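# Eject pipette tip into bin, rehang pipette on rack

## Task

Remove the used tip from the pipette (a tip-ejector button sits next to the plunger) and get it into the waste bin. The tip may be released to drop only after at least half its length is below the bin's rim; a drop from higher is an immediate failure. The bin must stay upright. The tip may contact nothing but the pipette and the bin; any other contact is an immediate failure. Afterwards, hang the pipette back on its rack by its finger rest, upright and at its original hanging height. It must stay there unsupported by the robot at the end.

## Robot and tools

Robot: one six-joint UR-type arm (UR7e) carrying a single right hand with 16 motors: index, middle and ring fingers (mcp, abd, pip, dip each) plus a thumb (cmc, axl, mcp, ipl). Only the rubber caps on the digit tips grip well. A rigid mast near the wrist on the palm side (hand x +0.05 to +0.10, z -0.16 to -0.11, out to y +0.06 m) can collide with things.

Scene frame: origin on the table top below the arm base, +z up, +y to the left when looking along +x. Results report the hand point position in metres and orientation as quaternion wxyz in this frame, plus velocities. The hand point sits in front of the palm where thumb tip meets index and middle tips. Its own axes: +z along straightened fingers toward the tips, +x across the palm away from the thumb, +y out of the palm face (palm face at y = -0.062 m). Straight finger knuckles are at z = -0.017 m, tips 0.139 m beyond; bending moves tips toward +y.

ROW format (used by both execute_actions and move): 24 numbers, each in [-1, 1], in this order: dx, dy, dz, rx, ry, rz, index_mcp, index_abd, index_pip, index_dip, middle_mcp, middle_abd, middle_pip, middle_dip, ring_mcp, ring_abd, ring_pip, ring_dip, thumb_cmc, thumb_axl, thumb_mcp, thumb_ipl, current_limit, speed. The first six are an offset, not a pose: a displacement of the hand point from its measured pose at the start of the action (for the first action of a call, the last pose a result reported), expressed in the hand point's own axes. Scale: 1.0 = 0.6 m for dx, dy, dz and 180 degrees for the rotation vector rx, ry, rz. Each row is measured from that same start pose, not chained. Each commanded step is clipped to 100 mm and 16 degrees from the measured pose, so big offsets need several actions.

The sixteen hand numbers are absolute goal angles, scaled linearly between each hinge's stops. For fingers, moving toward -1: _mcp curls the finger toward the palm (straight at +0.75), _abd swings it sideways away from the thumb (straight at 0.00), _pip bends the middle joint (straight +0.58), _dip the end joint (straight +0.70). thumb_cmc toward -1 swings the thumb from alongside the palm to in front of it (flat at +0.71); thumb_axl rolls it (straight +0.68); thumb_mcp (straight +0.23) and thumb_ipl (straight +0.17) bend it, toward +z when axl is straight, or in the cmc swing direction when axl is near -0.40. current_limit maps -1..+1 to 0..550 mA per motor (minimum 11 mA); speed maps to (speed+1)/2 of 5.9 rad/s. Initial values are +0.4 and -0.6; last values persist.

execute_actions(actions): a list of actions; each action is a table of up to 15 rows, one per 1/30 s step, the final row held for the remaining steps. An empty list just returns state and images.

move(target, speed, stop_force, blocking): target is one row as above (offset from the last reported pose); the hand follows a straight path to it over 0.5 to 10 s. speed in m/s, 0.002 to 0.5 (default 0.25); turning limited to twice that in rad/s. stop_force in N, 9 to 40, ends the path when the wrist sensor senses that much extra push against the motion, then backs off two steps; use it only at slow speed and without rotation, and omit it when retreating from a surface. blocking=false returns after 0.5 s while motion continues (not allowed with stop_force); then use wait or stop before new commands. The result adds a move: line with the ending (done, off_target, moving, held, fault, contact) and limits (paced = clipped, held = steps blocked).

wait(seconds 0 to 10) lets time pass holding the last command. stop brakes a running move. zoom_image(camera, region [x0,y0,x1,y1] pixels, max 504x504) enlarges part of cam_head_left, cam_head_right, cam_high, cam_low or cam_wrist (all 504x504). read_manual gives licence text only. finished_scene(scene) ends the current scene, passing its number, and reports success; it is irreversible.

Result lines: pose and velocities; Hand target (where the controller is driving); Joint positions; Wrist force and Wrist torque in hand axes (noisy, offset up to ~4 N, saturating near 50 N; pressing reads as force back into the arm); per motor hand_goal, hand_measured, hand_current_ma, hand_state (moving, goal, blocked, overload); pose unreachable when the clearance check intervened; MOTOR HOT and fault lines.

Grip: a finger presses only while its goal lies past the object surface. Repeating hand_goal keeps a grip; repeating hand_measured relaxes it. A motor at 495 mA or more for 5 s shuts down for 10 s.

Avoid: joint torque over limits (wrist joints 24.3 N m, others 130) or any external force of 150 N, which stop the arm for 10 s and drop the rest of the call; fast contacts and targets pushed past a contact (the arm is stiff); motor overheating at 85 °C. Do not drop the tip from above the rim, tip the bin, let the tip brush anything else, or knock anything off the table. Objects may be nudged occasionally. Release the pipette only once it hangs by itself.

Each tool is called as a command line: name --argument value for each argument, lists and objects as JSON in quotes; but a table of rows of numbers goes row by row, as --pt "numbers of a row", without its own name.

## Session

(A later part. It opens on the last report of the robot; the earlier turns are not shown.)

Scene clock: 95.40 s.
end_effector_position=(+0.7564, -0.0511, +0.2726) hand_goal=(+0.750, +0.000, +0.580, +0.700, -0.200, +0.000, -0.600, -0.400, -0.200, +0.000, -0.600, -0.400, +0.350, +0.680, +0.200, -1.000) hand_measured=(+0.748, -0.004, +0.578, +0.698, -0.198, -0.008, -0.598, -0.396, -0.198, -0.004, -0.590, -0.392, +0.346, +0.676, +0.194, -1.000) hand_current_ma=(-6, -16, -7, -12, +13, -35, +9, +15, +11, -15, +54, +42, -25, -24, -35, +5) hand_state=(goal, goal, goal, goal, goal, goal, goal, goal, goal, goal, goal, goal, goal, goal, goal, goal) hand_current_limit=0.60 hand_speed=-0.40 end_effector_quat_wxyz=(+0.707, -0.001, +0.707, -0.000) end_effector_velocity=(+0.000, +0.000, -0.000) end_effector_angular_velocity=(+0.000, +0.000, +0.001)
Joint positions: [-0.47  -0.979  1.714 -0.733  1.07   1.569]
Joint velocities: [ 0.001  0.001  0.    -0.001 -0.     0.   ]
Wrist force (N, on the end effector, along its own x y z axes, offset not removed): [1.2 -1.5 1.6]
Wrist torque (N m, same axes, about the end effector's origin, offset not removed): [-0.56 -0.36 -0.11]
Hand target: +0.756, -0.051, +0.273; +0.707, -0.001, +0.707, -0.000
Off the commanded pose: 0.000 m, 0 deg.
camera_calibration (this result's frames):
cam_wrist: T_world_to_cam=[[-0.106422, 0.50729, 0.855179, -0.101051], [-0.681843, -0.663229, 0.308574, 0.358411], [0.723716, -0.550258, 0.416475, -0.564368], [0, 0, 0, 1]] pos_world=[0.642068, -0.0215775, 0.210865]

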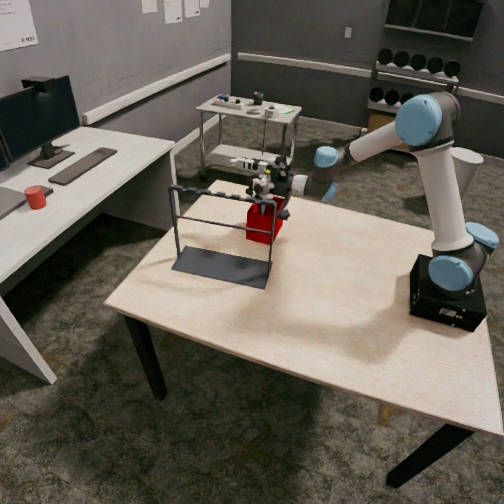

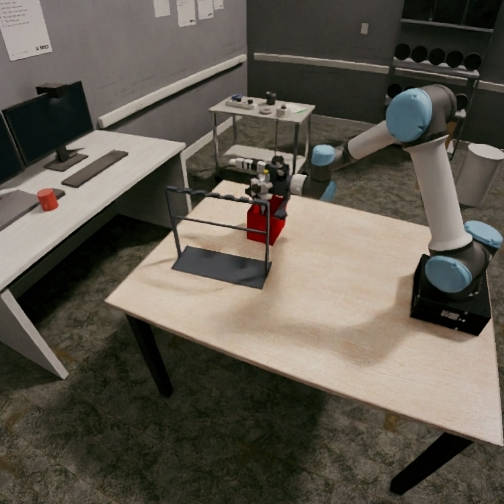

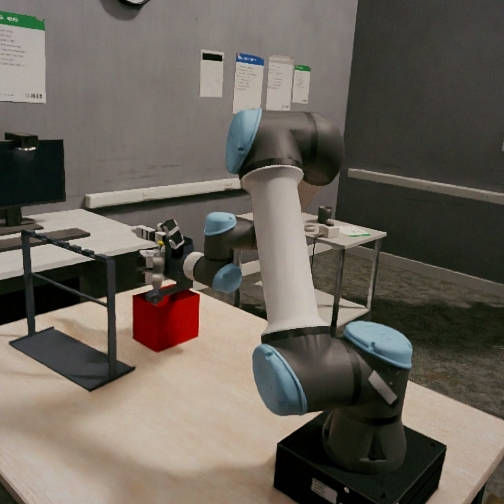

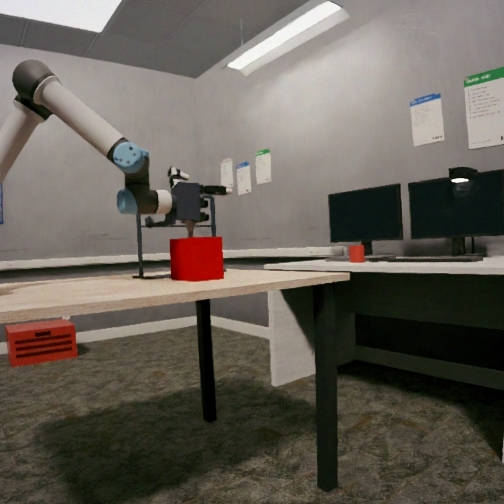

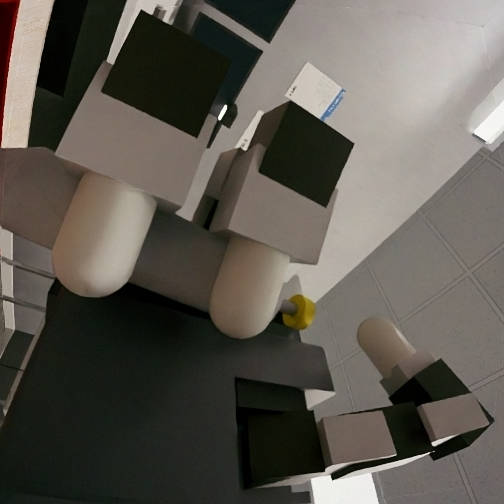

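execute_actions --actions '[[[0,0,0,0,0,0,0.75,0,0.58,0.7,-0.2,0,-0.6,-0.4,-0.2,0,-0.6,-0.4,0.1,0.68,0.3,-1,0.6,-0.4]],[[0,0,0,0,0,0,0.75,0,0.58,0.7,-0.2,0,-0.6,-0.4,-0.2,0,-0.6,-0.4,0.1,0.68,0.3,-1,0.6,-0.4]]]'

zoom_image --camera "cam_head_right" --region '[230, 140, 300, 210]'

zoom_image --camera "cam_high" --region '[130, 210, 200, 280]'

Scene clock: 98.30 s.
end_effector_position=(+0.7564, -0.0511, +0.2726) hand_goal=(+0.750, +0.000, +0.580, +0.700, -0.200, +0.000, -0.600, -0.400, -0.200, +0.000, -0.600, -0.400, +0.100, +0.680, +0.300, -1.000) hand_measured=(+0.748, -0.004, +0.578, +0.698, -0.198, -0.008, -0.598, -0.396, -0.198, -0.004, -0.590, -0.392, +0.096, +0.676, +0.296, -1.000) hand_current_ma=(-6, -16, -7, -12, +13, -35, +9, +15, +11, -15, +54, +42, -21, -22, -25, +4) hand_state=(goal, goal, goal, goal, goal, goal, goal, goal, goal, goal, goal, goal, goal, goal, goal, goal) hand_current_limit=0.60 hand_speed=-0.40 end_effector_quat_wxyz=(+0.707, -0.001, +0.707, -0.000) end_effector_velocity=(+0.000, -0.000, -0.000) end_effector_angular_velocity=(+0.000, +0.000, -0.000)
Joint positions: [-0.47  -0.979  1.714 -0.733  1.07   1.569]
Joint velocities: [-0.  0. -0. -0.  0.  0.]
Wrist force (N, on the end effector, along its own x y z axes, offset not removed): [1.6 -0.2 3.1]
Wrist torque (N m, same axes, about the end effector's origin, offset not removed): [-0.26 -0.38 -0.13]
Hand target: +0.756, -0.051, +0.273; +0.707, -0.001, +0.707, -0.000
Off the commanded pose: 0.000 m, 0 deg.
camera_calibration (this result's frames):
cam_wrist: T_world_to_cam=[[-0.106422, 0.50729, 0.855179, -0.101051], [-0.681843, -0.663229, 0.308574, 0.358411], [0.723716, -0.550258, 0.416475, -0.564368], [0, 0, 0, 1]] pos_world=[0.642068, -0.0215775, 0.210865]

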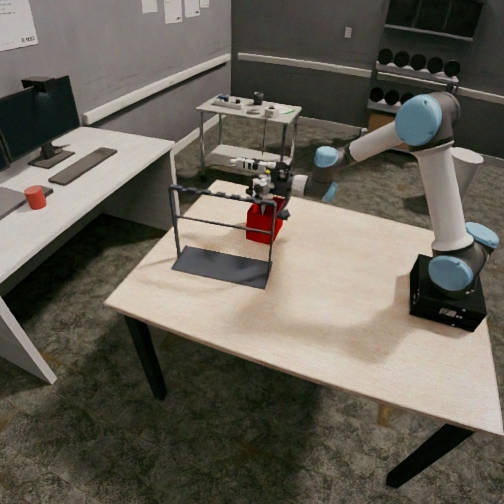

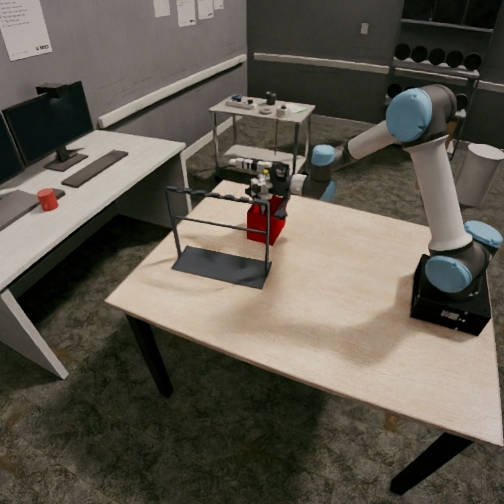

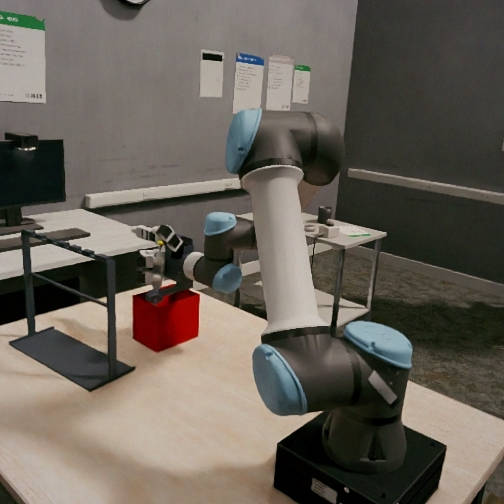

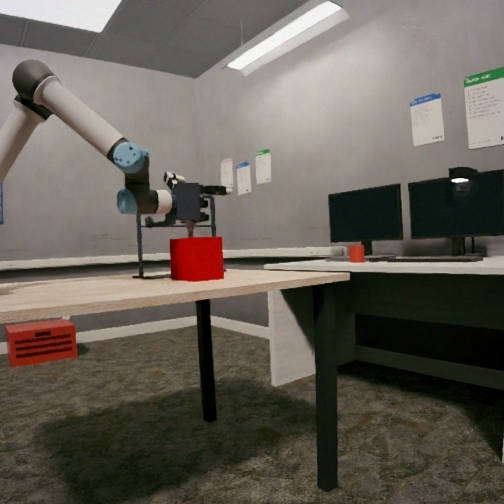

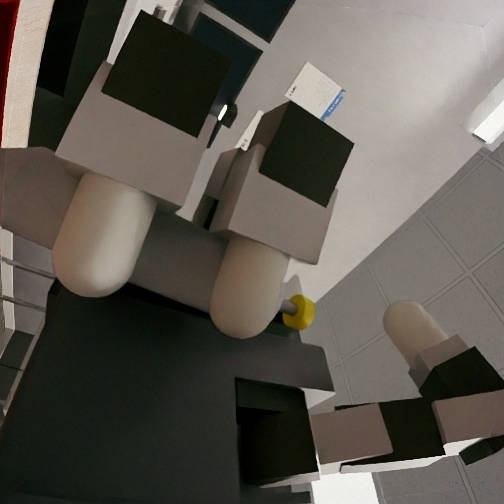

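Region (230, 140, 300, 210) of cam_head_right's 504x504 image, scaled by 7.200, with more detail than that image has.

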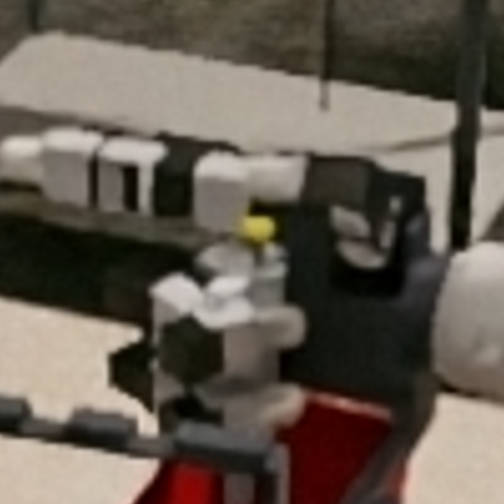

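Region (130, 210, 200, 280) of cam_high's 504x504 image, scaled by 7.200, with more detail than that image has.

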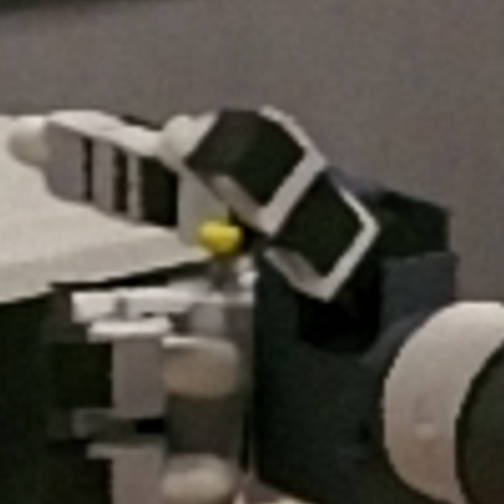

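execute_actions --actions '[[[0,0,0,0,0,0,0.75,0,0.58,0.7,-0.2,0,-0.6,-0.4,-0.25,0,-0.7,-0.5,0.71,0.68,0.23,0.17,0.6,-0.4]],[[0,0,0,0,0,0,0.75,0,0.58,0.7,0.75,0,0.58,0.7,-0.25,0,-0.7,-0.5,0.71,0.68,0.23,0.17,0.6,-0.4]],[[0,0,0,0,0,0,0.75,0,0.58,0.7,0.75,0,0.58,0.7,-0.25,0,-0.7,-0.5,0.71,0.68,0.23,0.17,0.6,-0.4]],[[0,0,0,0,0,0,0.75,0,0.58,0.7,0.75,0,0.58,0.7,-0.25,0,-0.7,-0.5,0.71,0.68,0.23,0.17,0.6,-0.4]]]'

move --target '[-0.15,0,0,0,0,0,0.75,0,0.58,0.7,0.75,0,0.58,0.7,-0.25,0,-0.7,-0.5,0.71,0.68,0.23,0.17,0.6,-0.4]' --speed 0.08

zoom_image --camera "cam_head_left" --region '[200, 110, 340, 250]'

Scene clock: 107.27 s.
end_effector_position=(+0.7564, -0.0511, +0.2726) hand_goal=(+0.750, +0.000, +0.580, +0.700, +0.750, +0.000, +0.580, +0.700, -0.250, +0.000, -0.700, -0.500, +0.710, +0.680, +0.230, +0.170) hand_measured=(+0.748, -0.004, +0.578, +0.698, +0.748, -0.008, +0.578, +0.698, -0.242, -0.004, -0.598, -0.404, +0.708, +0.678, +0.230, +0.168) hand_current_ma=(-6, -16, -7, -12, -10, -38, -14, -15, +41, -15, +440, +440, -11, -14, +4, -14) hand_state=(goal, goal, goal, goal, goal, goal, goal, goal, goal, goal, blocked, blocked, goal, goal, goal, goal) hand_current_limit=0.60 hand_speed=-0.40 end_effector_quat_wxyz=(+0.707, -0.001, +0.707, -0.000) end_effector_velocity=(-0.000, +0.000, -0.000) end_effector_angular_velocity=(+0.001, +0.001, -0.000)
Joint positions: [-0.47  -0.979  1.714 -0.733  1.07   1.569]
Joint velocities: [-0.  0.  0.  0.  0.  0.]
Wrist force (N, on the end effector, along its own x y z axes, offset not removed): [6.1 0.1 1.2]
Wrist torque (N m, same axes, about the end effector's origin, offset not removed): [0.09 -1.05 0.44]
Hand target: +0.756, -0.051, +0.273; +0.707, -0.001, +0.707, -0.000
Off the commanded pose: 0.000 m, 0 deg.
camera_calibration (this result's frames):
cam_wrist: T_world_to_cam=[[-0.106422, 0.50729, 0.855179, -0.101051], [-0.681843, -0.663229, 0.308574, 0.358411], [0.723716, -0.550258, 0.416474, -0.564368], [0, 0, 0, 1]] pos_world=[0.642068, -0.0215774, 0.210865]

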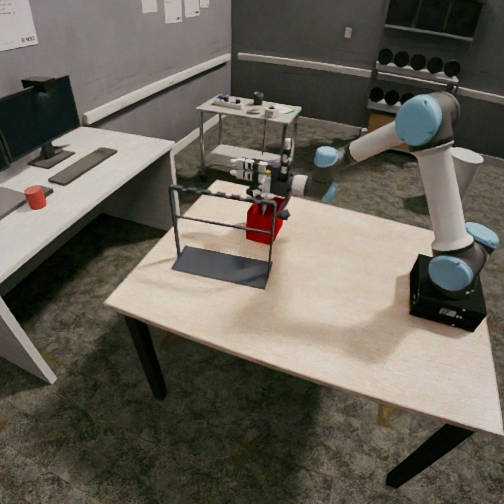

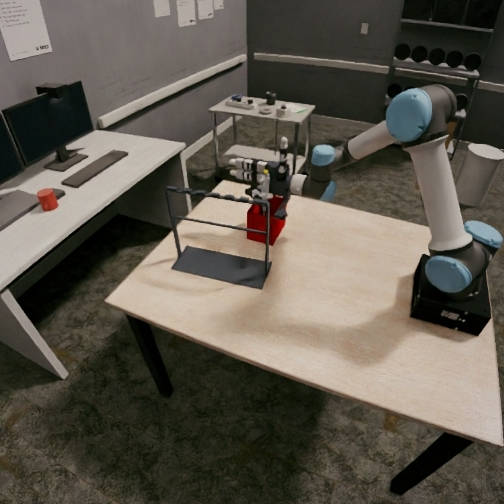

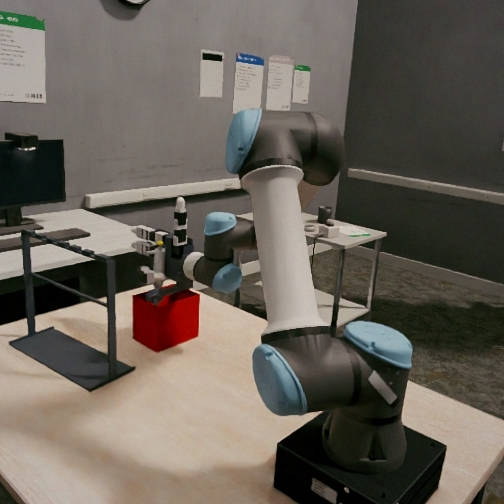

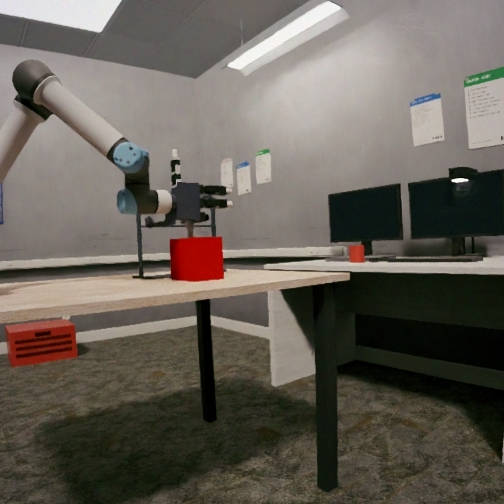

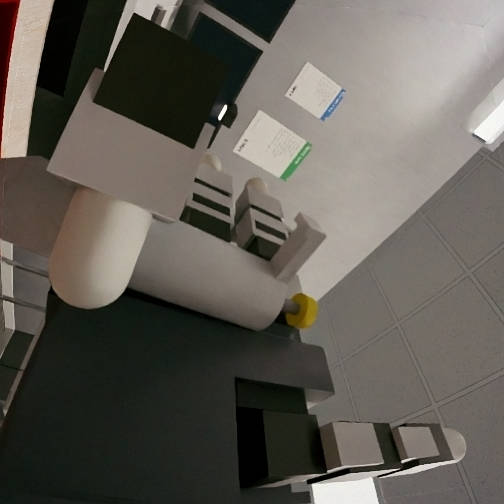

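Scene clock: 108.80 s.
end_effector_position=(+0.7565, -0.0508, +0.3626) hand_goal=(+0.750, +0.000, +0.580, +0.700, +0.750, +0.000, +0.580, +0.700, -0.250, +0.000, -0.700, -0.500, +0.710, +0.680, +0.230, +0.170) hand_measured=(+0.748, -0.004, +0.578, +0.698, +0.748, -0.008, +0.578, +0.698, -0.242, -0.004, -0.598, -0.404, +0.708, +0.678, +0.230, +0.168) hand_current_ma=(-6, -16, -7, -12, -10, -38, -14, -15, +40, -15, +440, +440, -11, -14, +4, -14) hand_state=(goal, goal, goal, goal, goal, goal, goal, goal, goal, goal, blocked, blocked, goal, goal, goal, goal) hand_current_limit=0.60 hand_speed=-0.40 end_effector_quat_wxyz=(+0.707, -0.001, +0.707, -0.000) end_effector_velocity=(-0.000, +0.000, +0.001) end_effector_angular_velocity=(-0.002, +0.000, +0.000)
Joint positions: [-0.47  -1.105  1.641 -0.533  1.07   1.57 ]
Joint velocities: [ 0.    -0.002 -0.001  0.004  0.    -0.002]
Wrist force (N, on the end effector, along its own x y z axes, offset not removed): [1.8 2.1 0.9]
Wrist torque (N m, same axes, about the end effector's origin, offset not removed): [-0.03 -0.15 0.00]
Hand target: +0.756, -0.051, +0.363; +0.707, -0.001, +0.707, -0.000
Off the commanded pose: 0.000 m, 0 deg.
move: done
camera_calibration (this result's frames):
cam_wrist: T_world_to_cam=[[-0.106406, 0.507157, 0.85526, -0.178165], [-0.681878, -0.663246, 0.308461, 0.330908], [0.723685, -0.550361, 0.416393, -0.601648], [0, 0, 0, 1]] pos_world=[0.642085, -0.0212929, 0.300827]

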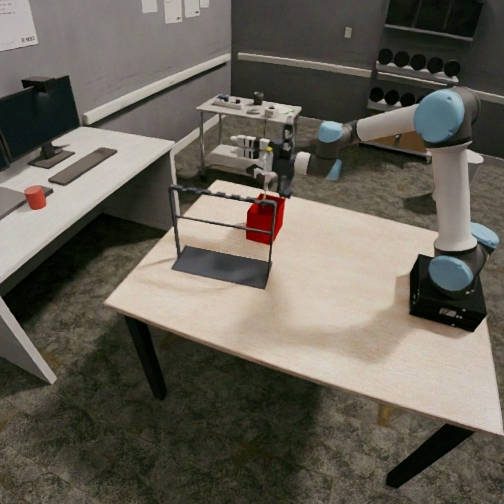

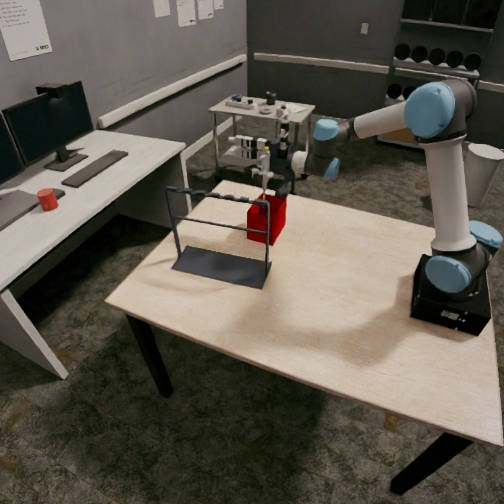

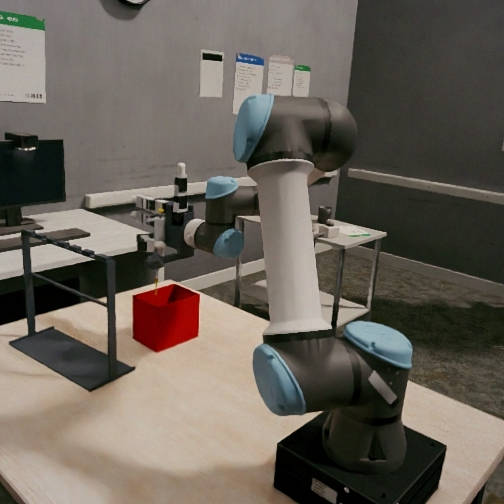

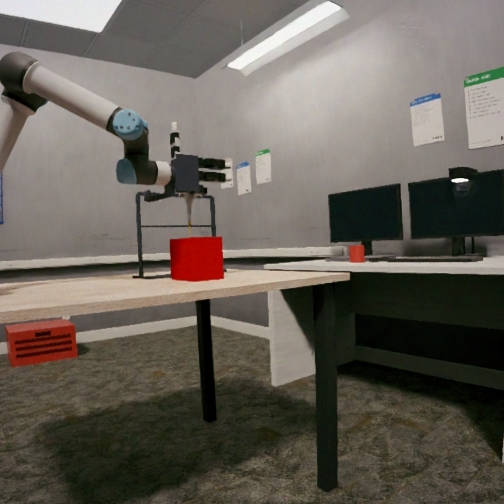

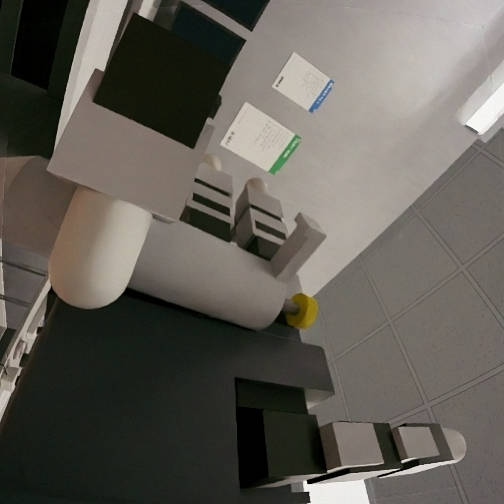

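Region (200, 110, 340, 250) of cam_head_left's 504x504 image, scaled by 3.600, with more detail than that image has.

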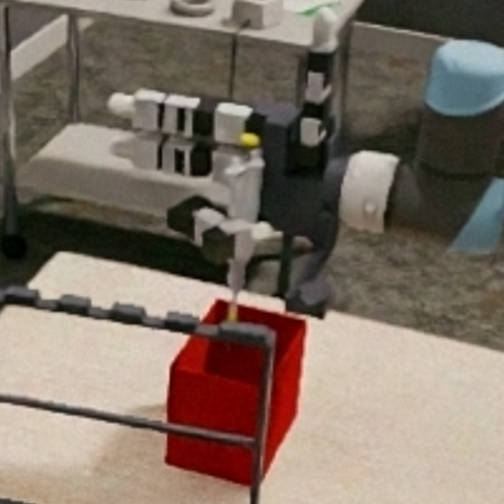

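move --target '[-0.01,0.15,0,0,0,0,0.75,0,0.58,0.7,0.75,0,0.58,0.7,-0.25,0,-0.7,-0.5,0.71,0.68,0.23,0.17,0.6,-0.4]' --speed 0.1

move --target '[0.055,0.17,0,0,0,0,0.75,0,0.58,0.7,0.75,0,0.58,0.7,-0.25,0,-0.7,-0.5,0.71,0.68,0.23,0.17,0.6,-0.4]' --speed 0.07

zoom_image --camera "cam_head_left" --region '[190, 140, 310, 260]'

zoom_image --camera "cam_high" --region '[40, 190, 180, 330]'

Scene clock: 112.93 s.
end_effector_position=(+0.7564, +0.0391, +0.3683) hand_goal=(+0.750, +0.000, +0.580, +0.700, +0.750, +0.000, +0.580, +0.700, -0.250, +0.000, -0.700, -0.500, +0.710, +0.680, +0.230, +0.170) hand_measured=(+0.748, -0.004, +0.578, +0.698, +0.748, -0.008, +0.578, +0.698, -0.242, -0.004, -0.598, -0.404, +0.708, +0.678, +0.230, +0.168) hand_current_ma=(-6, -16, -7, -12, -9, -38, -13, -15, +40, -15, +440, +440, -9, -14, +4, -14) hand_state=(goal, goal, goal, goal, goal, goal, goal, goal, goal, goal, blocked, blocked, goal, goal, goal, goal) hand_current_limit=0.60 hand_speed=-0.40 end_effector_quat_wxyz=(+0.707, -0.001, +0.707, -0.000) end_effector_velocity=(-0.000, +0.002, +0.001) end_effector_angular_velocity=(-0.000, -0.001, +0.001)
Joint positions: [-0.312 -1.144  1.684 -0.537  1.228  1.57 ]
Joint velocities: [ 0.004 -0.001  0.    -0.     0.003  0.   ]
Wrist force (N, on the end effector, along its own x y z axes, offset not removed): [2.5 -3.3 -1.7]
Wrist torque (N m, same axes, about the end effector's origin, offset not removed): [-0.40 -0.51 -0.12]
Hand target: +0.756, +0.039, +0.368; +0.707, -0.001, +0.707, -0.000
Off the commanded pose: 0.000 m, 0 deg.
move: done
camera_calibration (this result's frames):
cam_wrist: T_world_to_cam=[[-0.106372, 0.507253, 0.855207, -0.2287], [-0.681853, -0.663221, 0.308569, 0.388714], [0.723714, -0.550302, 0.41642, -0.554561], [0, 0, 0, 1]] pos_world=[0.642062, 0.0686363, 0.306571]

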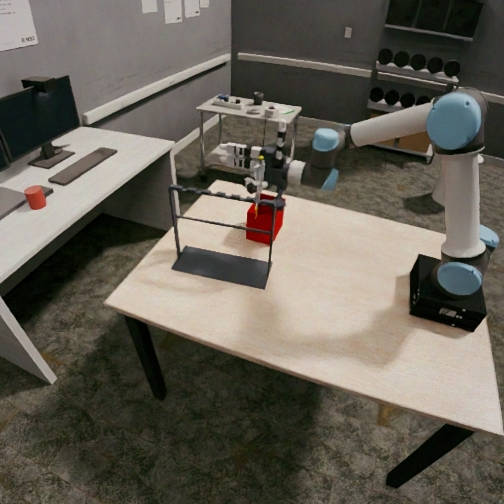

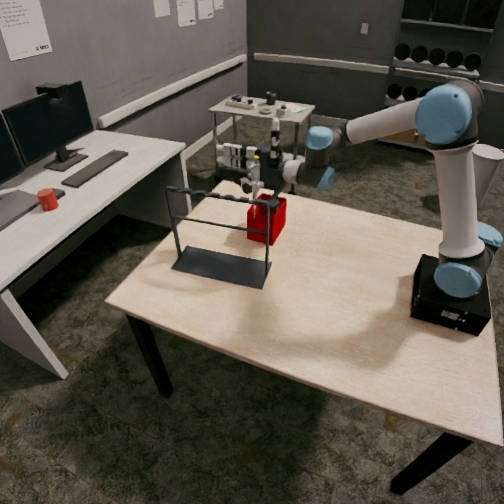

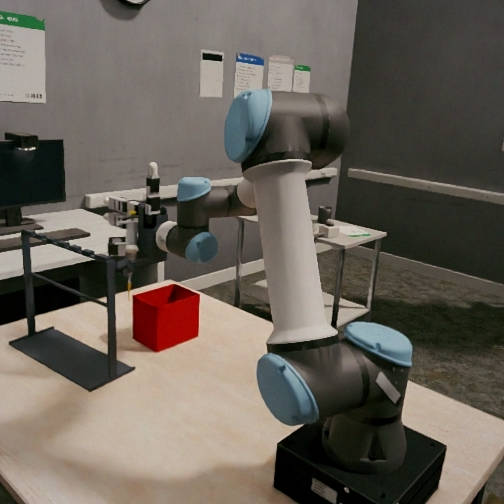

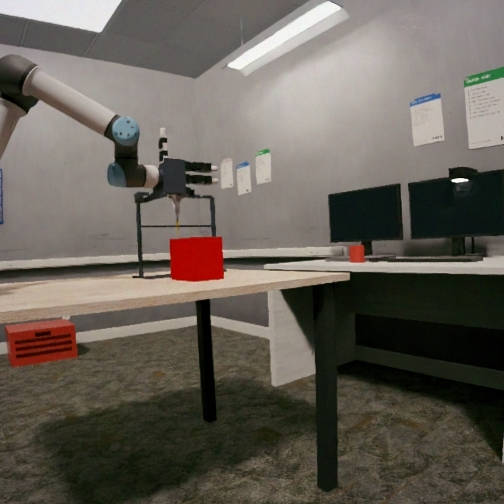

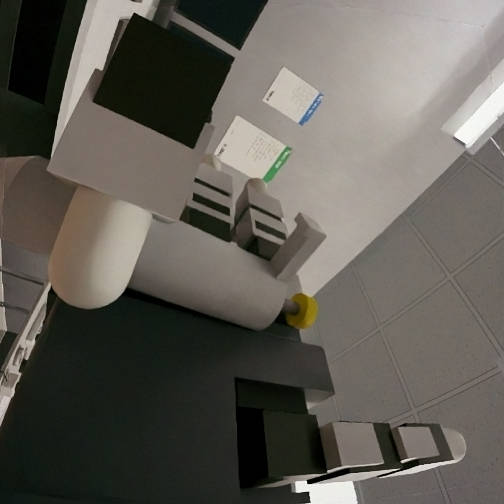

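Scene clock: 114.83 s.
end_effector_position=(+0.7563, +0.1410, +0.3349) hand_goal=(+0.750, +0.000, +0.580, +0.700, +0.750, +0.000, +0.580, +0.700, -0.250, +0.000, -0.700, -0.500, +0.710, +0.680, +0.230, +0.170) hand_measured=(+0.748, -0.004, +0.578, +0.698, +0.748, -0.008, +0.578, +0.698, -0.242, -0.004, -0.598, -0.404, +0.708, +0.678, +0.230, +0.168) hand_current_ma=(-6, -16, -7, -12, -9, -38, -13, -15, +40, -15, +440, +440, -9, -14, +4, -14) hand_state=(goal, goal, goal, goal, goal, goal, goal, goal, goal, goal, blocked, blocked, goal, goal, goal, goal) hand_current_limit=0.60 hand_speed=-0.40 end_effector_quat_wxyz=(+0.707, -0.001, +0.707, -0.000) end_effector_velocity=(+0.001, +0.002, +0.000) end_effector_angular_velocity=(-0.000, -0.001, -0.000)
Joint positions: [-0.119 -1.1    1.715 -0.613  1.421  1.57 ]
Joint velocities: [ 0.003  0.002 -0.002 -0.001  0.004 -0.   ]
Wrist force (N, on the end effector, along its own x y z axes, offset not removed): [3.3 1.1 -3.1]
Wrist torque (N m, same axes, about the end effector's origin, offset not removed): [0.40 -0.30 0.21]
Hand target: +0.756, +0.141, +0.335; +0.707, -0.001, +0.707, -0.000
Off the commanded pose: 0.000 m, 0 deg.
move: done
camera_calibration (this result's frames):
cam_wrist: T_world_to_cam=[[-0.106188, 0.507355, 0.85517, -0.251977], [-0.681772, -0.663195, 0.308803, 0.466352], [0.723817, -0.550239, 0.416323, -0.484595], [0, 0, 0, 1]] pos_world=[0.641947, 0.170481, 0.273221]

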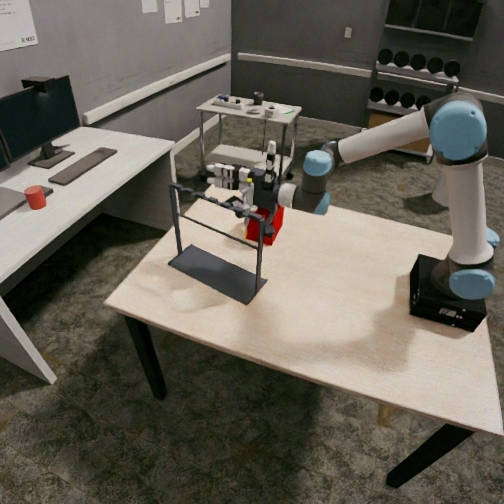

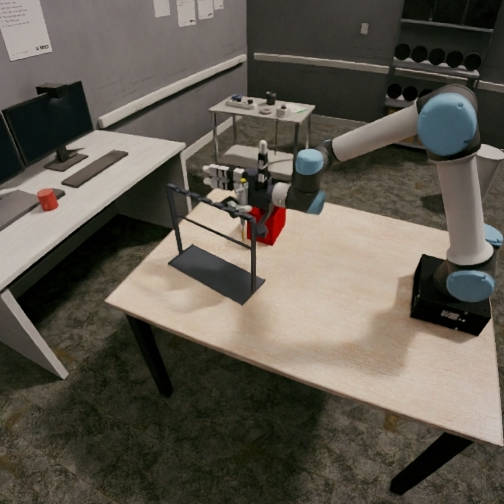

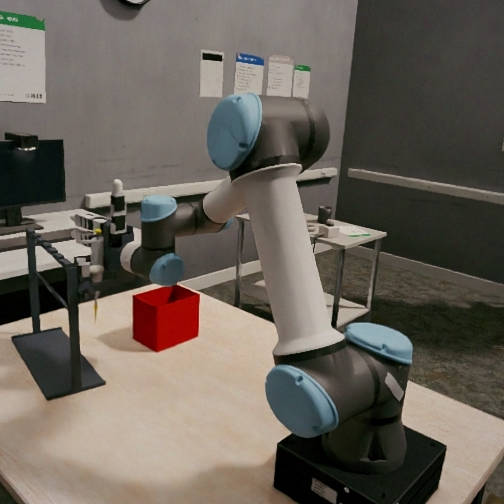

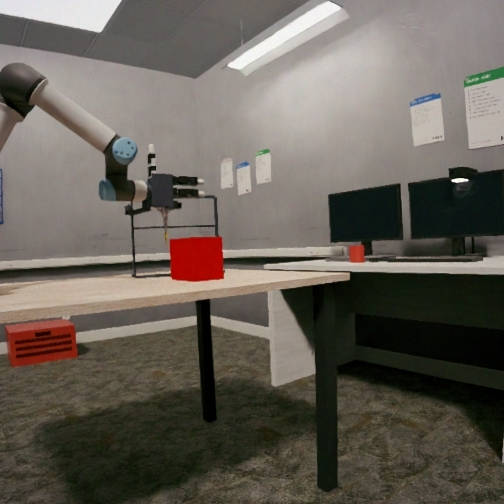

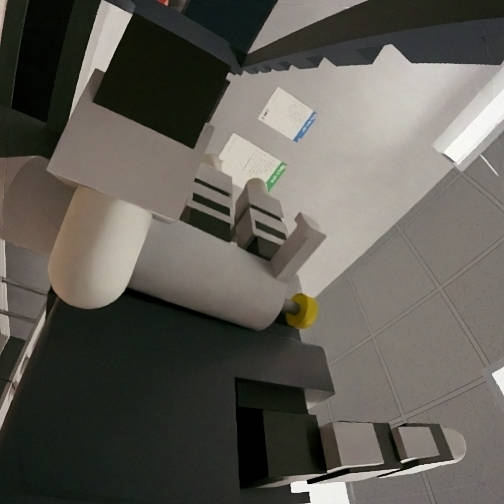

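Region (190, 140, 310, 260) of cam_head_left's 504x504 image, scaled by 4.200, with more detail than that image has.

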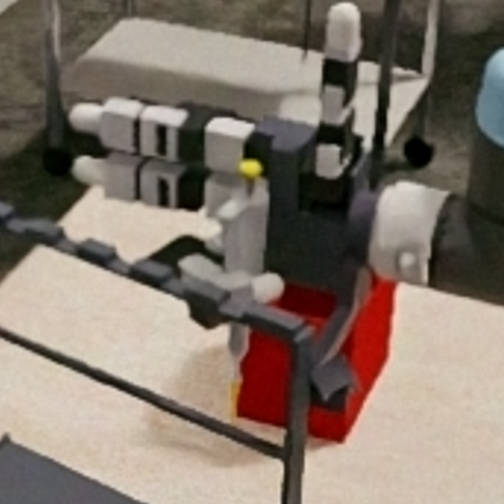

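Region (40, 190, 180, 330) of cam_high's 504x504 image, scaled by 3.600, with more detail than that image has.

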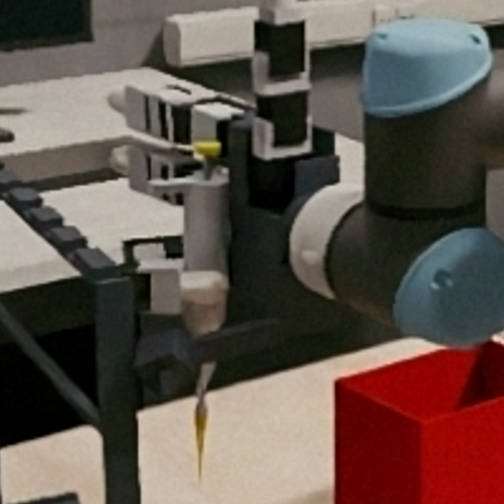

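move --target '[0,-0.09,0,0,0,0,0.75,0,0.58,0.7,0.75,0,0.58,0.7,-0.25,0,-0.7,-0.5,0.71,0.68,0.23,0.17,0.6,-0.4]' --speed 0.07

move --target '[0,0.035,-0.107,0.095,0,0,0.75,0,0.58,0.7,0.75,0,0.58,0.7,-0.25,0,-0.7,-0.5,0.71,0.68,0.23,0.17,0.6,-0.4]' --speed 0.07

move --target '[0,0.08,0,0,0,0,0.75,0,0.58,0.7,0.75,0,0.58,0.7,-0.25,0,-0.7,-0.5,0.71,0.68,0.23,0.17,0.6,-0.4]' --speed 0.05

zoom_image --camera "cam_head_left" --region '[190, 140, 310, 260]'

zoom_image --camera "cam_high" --region '[40, 190, 180, 330]'

Scene clock: 120.73 s.
end_effector_position=(+0.7564, +0.0871, +0.3351) hand_goal=(+0.750, +0.000, +0.580, +0.700, +0.750, +0.000, +0.580, +0.700, -0.250, +0.000, -0.700, -0.500, +0.710, +0.680, +0.230, +0.170) hand_measured=(+0.748, -0.004, +0.578, +0.698, +0.748, -0.008, +0.578, +0.698, -0.242, -0.004, -0.598, -0.404, +0.708, +0.678, +0.230, +0.168) hand_current_ma=(-6, -16, -7, -12, -9, -38, -13, -15, +40, -15, +440, +440, -9, -14, +4, -14) hand_state=(goal, goal, goal, goal, goal, goal, goal, goal, goal, goal, blocked, blocked, goal, goal, goal, goal) hand_current_limit=0.60 hand_speed=-0.40 end_effector_quat_wxyz=(+0.707, -0.001, +0.707, -0.000) end_effector_velocity=(+0.000, -0.002, -0.001) end_effector_angular_velocity=(+0.001, +0.001, -0.001)
Joint positions: [-0.222 -1.106  1.724 -0.617  1.318  1.57 ]
Joint velocities: [-0.004  0.001  0.    -0.    -0.003  0.   ]
Wrist force (N, on the end effector, along its own x y z axes, offset not removed): [3.1 0.0 -2.5]
Wrist torque (N m, same axes, about the end effector's origin, offset not removed): [0.27 -0.48 -0.01]
Hand target: +0.756, +0.087, +0.335; +0.707, -0.001, +0.707, -0.000
Off the commanded pose: 0.000 m, 0 deg.
move: done
camera_calibration (this result's frames):
cam_wrist: T_world_to_cam=[[-0.106211, 0.507283, 0.85521, -0.224753], [-0.681792, -0.663212, 0.308722, 0.430615], [0.723794, -0.550286, 0.416302, -0.514303], [0, 0, 0, 1]] pos_world=[0.641969, 0.116588, 0.273376]

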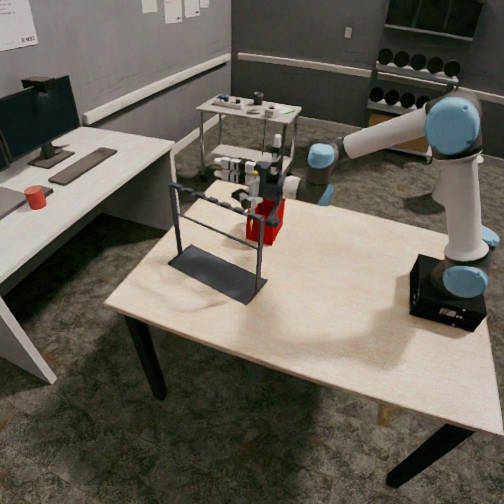

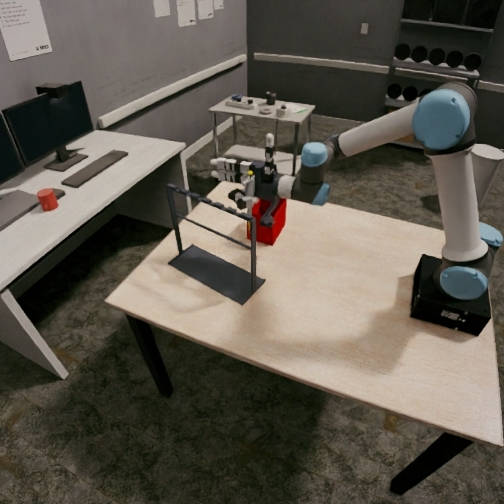

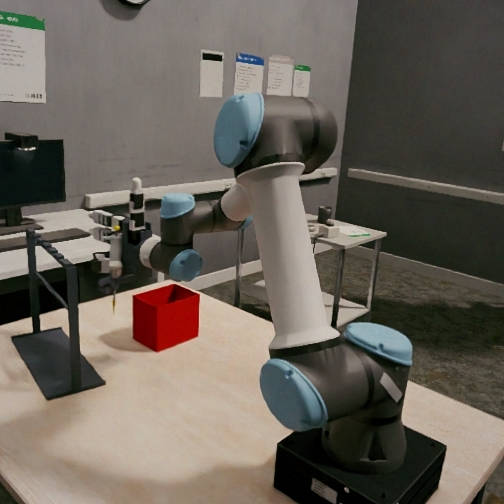

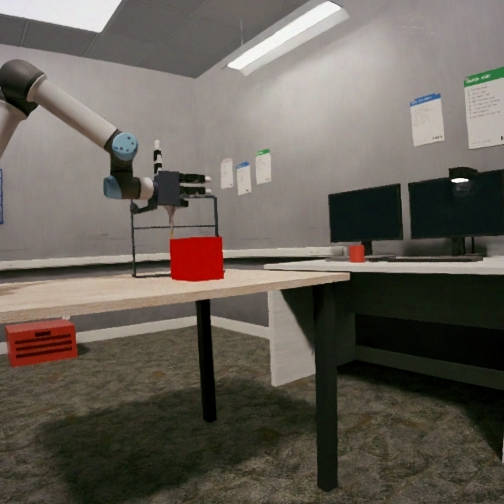

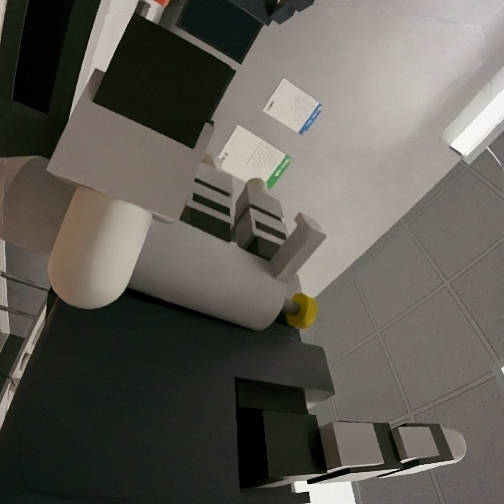

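Scene clock: 123.17 s.
end_effector_position=(+0.6923, +0.1081, +0.3351) hand_goal=(+0.750, +0.000, +0.580, +0.700, +0.750, +0.000, +0.580, +0.700, -0.250, +0.000, -0.700, -0.500, +0.710, +0.680, +0.230, +0.170) hand_measured=(+0.748, -0.004, +0.578, +0.698, +0.748, -0.008, +0.578, +0.698, -0.242, -0.004, -0.598, -0.404, +0.708, +0.678, +0.230, +0.168) hand_current_ma=(-6, -16, -7, -12, -9, -38, -13, -15, +39, -15, +440, +440, -9, -14, +4, -14) hand_state=(goal, goal, goal, goal, goal, goal, goal, goal, goal, goal, blocked, blocked, goal, goal, goal, goal) hand_current_limit=0.60 hand_speed=-0.40 end_effector_quat_wxyz=(+0.699, +0.104, +0.699, -0.105) end_effector_velocity=(-0.002, +0.001, +0.000) end_effector_angular_velocity=(-0.000, -0.001, -0.007)
Joint positions: [-0.059 -1.244  1.937 -0.69   1.779  1.57 ]
Joint velocities: [ 0.007 -0.003  0.003 -0.001  0.014  0.   ]
Wrist force (N, on the end effector, along its own x y z axes, offset not removed): [2.3 0.9 -1.7]
Wrist torque (N m, same axes, about the end effector's origin, offset not removed): [0.12 -0.22 -0.02]
Hand target: +0.692, +0.108, +0.335; +0.699, +0.104, +0.699, -0.105
Off the commanded pose: 0.000 m, 0 deg.
move: done
camera_calibration (this result's frames):
cam_wrist: T_world_to_cam=[[0.046717, 0.516576, 0.854966, -0.348972], [-0.846551, -0.433866, 0.308402, 0.490266], [0.530254, -0.73818, 0.417039, -0.302349], [0, 0, 0, 1]] pos_world=[0.59166, 0.169793, 0.273252]

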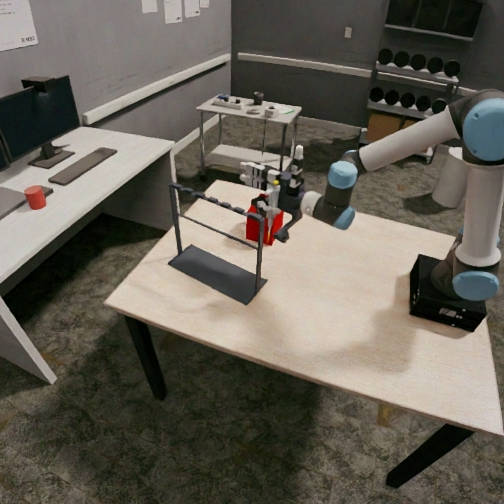

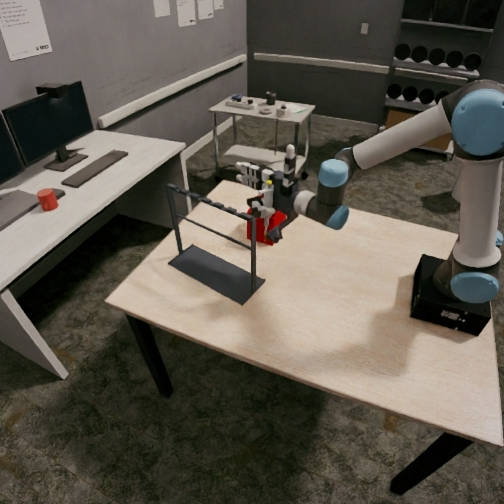

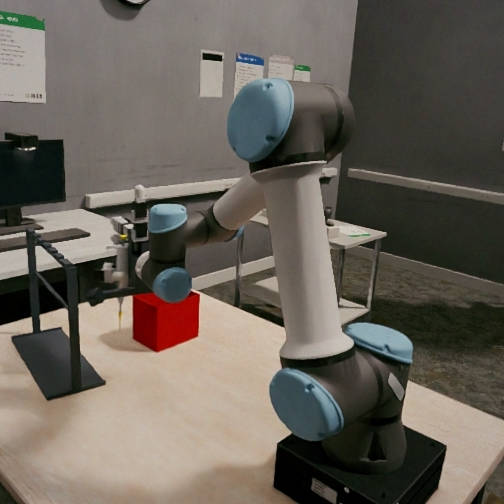

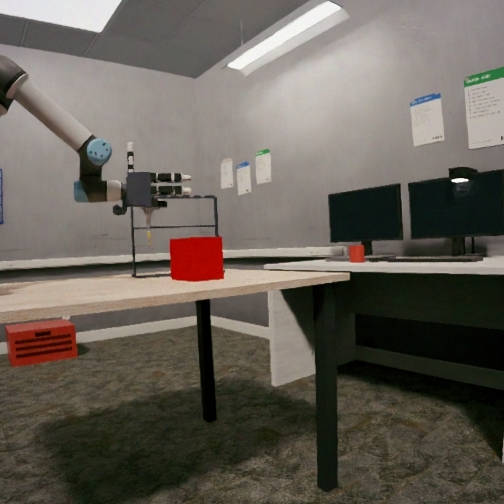

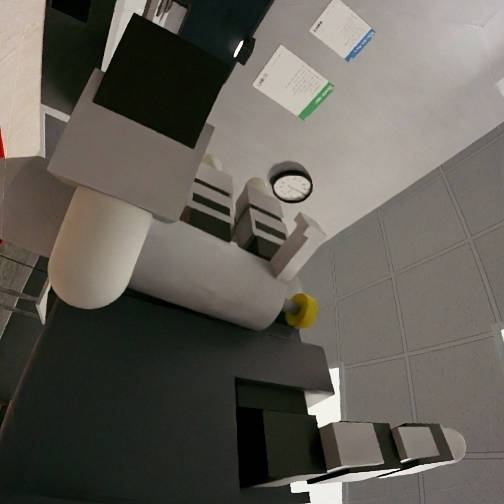

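Scene clock: 124.50 s.
end_effector_position=(+0.7063, +0.1539, +0.3349) hand_goal=(+0.750, +0.000, +0.580, +0.700, +0.750, +0.000, +0.580, +0.700, -0.250, +0.000, -0.700, -0.500, +0.710, +0.680, +0.230, +0.170) hand_measured=(+0.748, -0.004, +0.578, +0.698, +0.748, -0.008, +0.578, +0.698, -0.242, -0.004, -0.598, -0.404, +0.708, +0.678, +0.230, +0.168) hand_current_ma=(-6, -16, -7, -12, -9, -38, -13, -15, +39, -15, +440, +440, -9, -14, +4, -14) hand_state=(goal, goal, goal, goal, goal, goal, goal, goal, goal, goal, blocked, blocked, goal, goal, goal, goal) hand_current_limit=0.60 hand_speed=-0.40 end_effector_quat_wxyz=(+0.699, +0.104, +0.699, -0.105) end_effector_velocity=(+0.000, +0.001, -0.001) end_effector_angular_velocity=(-0.000, +0.002, -0.000)
Joint positions: [ 0.044 -1.194  1.862 -0.667  1.882  1.57 ]
Joint velocities: [ 0.002  0.002 -0.002  0.002  0.002 -0.   ]
Wrist force (N, on the end effector, along its own x y z axes, offset not removed): [6.2 5.1 -2.3]
Wrist torque (N m, same axes, about the end effector's origin, offset not removed): [0.76 -0.77 0.72]
Hand target: +0.706, +0.154, +0.335; +0.699, +0.104, +0.699, -0.105
Off the commanded pose: 0.000 m, 0 deg.
move: done
camera_calibration (this result's frames):
cam_wrist: T_world_to_cam=[[0.0467075, 0.516648, 0.854923, -0.373171], [-0.846543, -0.433856, 0.308437, 0.52204], [0.530267, -0.738136, 0.4171, -0.275915], [0, 0, 0, 1]] pos_world=[0.605668, 0.215625, 0.2731]

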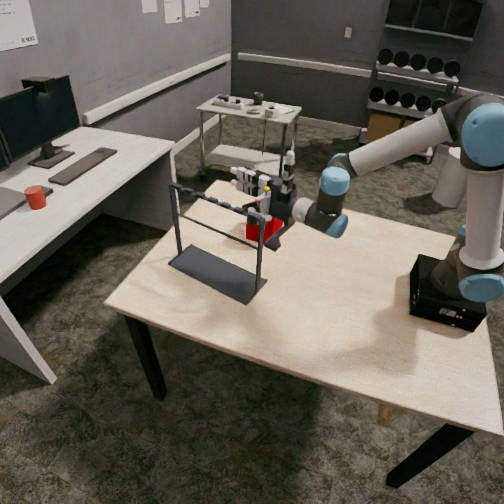

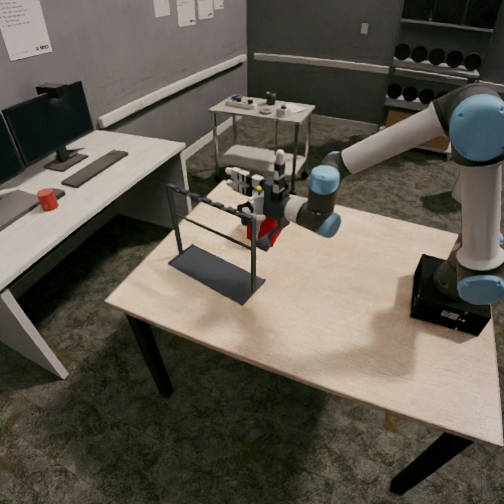

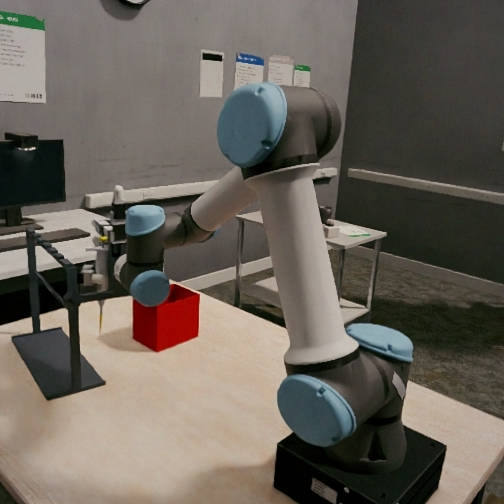

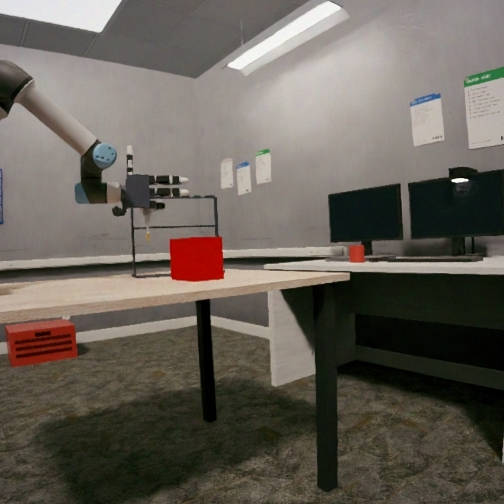

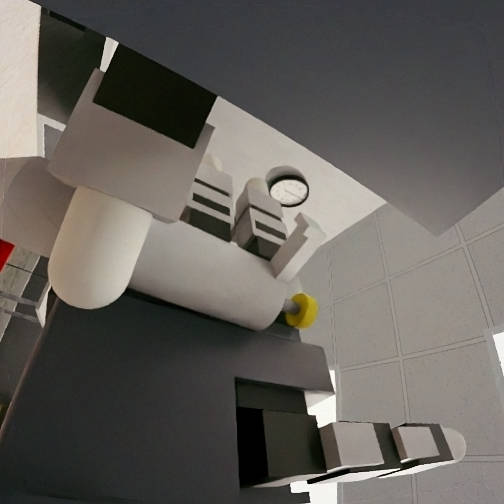

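Region (190, 140, 310, 260) of cam_head_left's 504x504 image, scaled by 4.200, with more detail than that image has.

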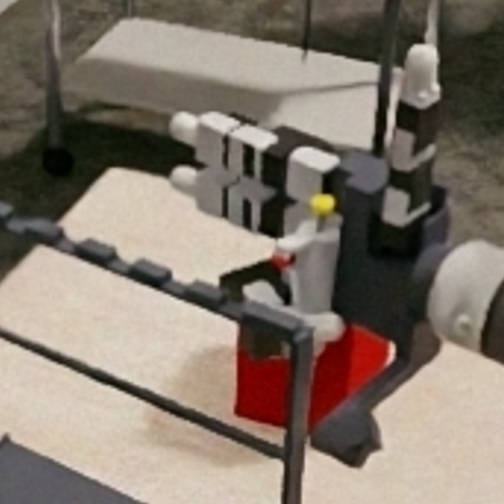

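Region (40, 190, 180, 330) of cam_high's 504x504 image, scaled by 3.600, with more detail than that image has.

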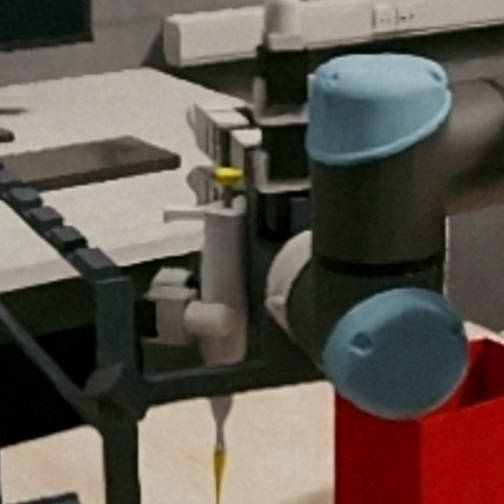

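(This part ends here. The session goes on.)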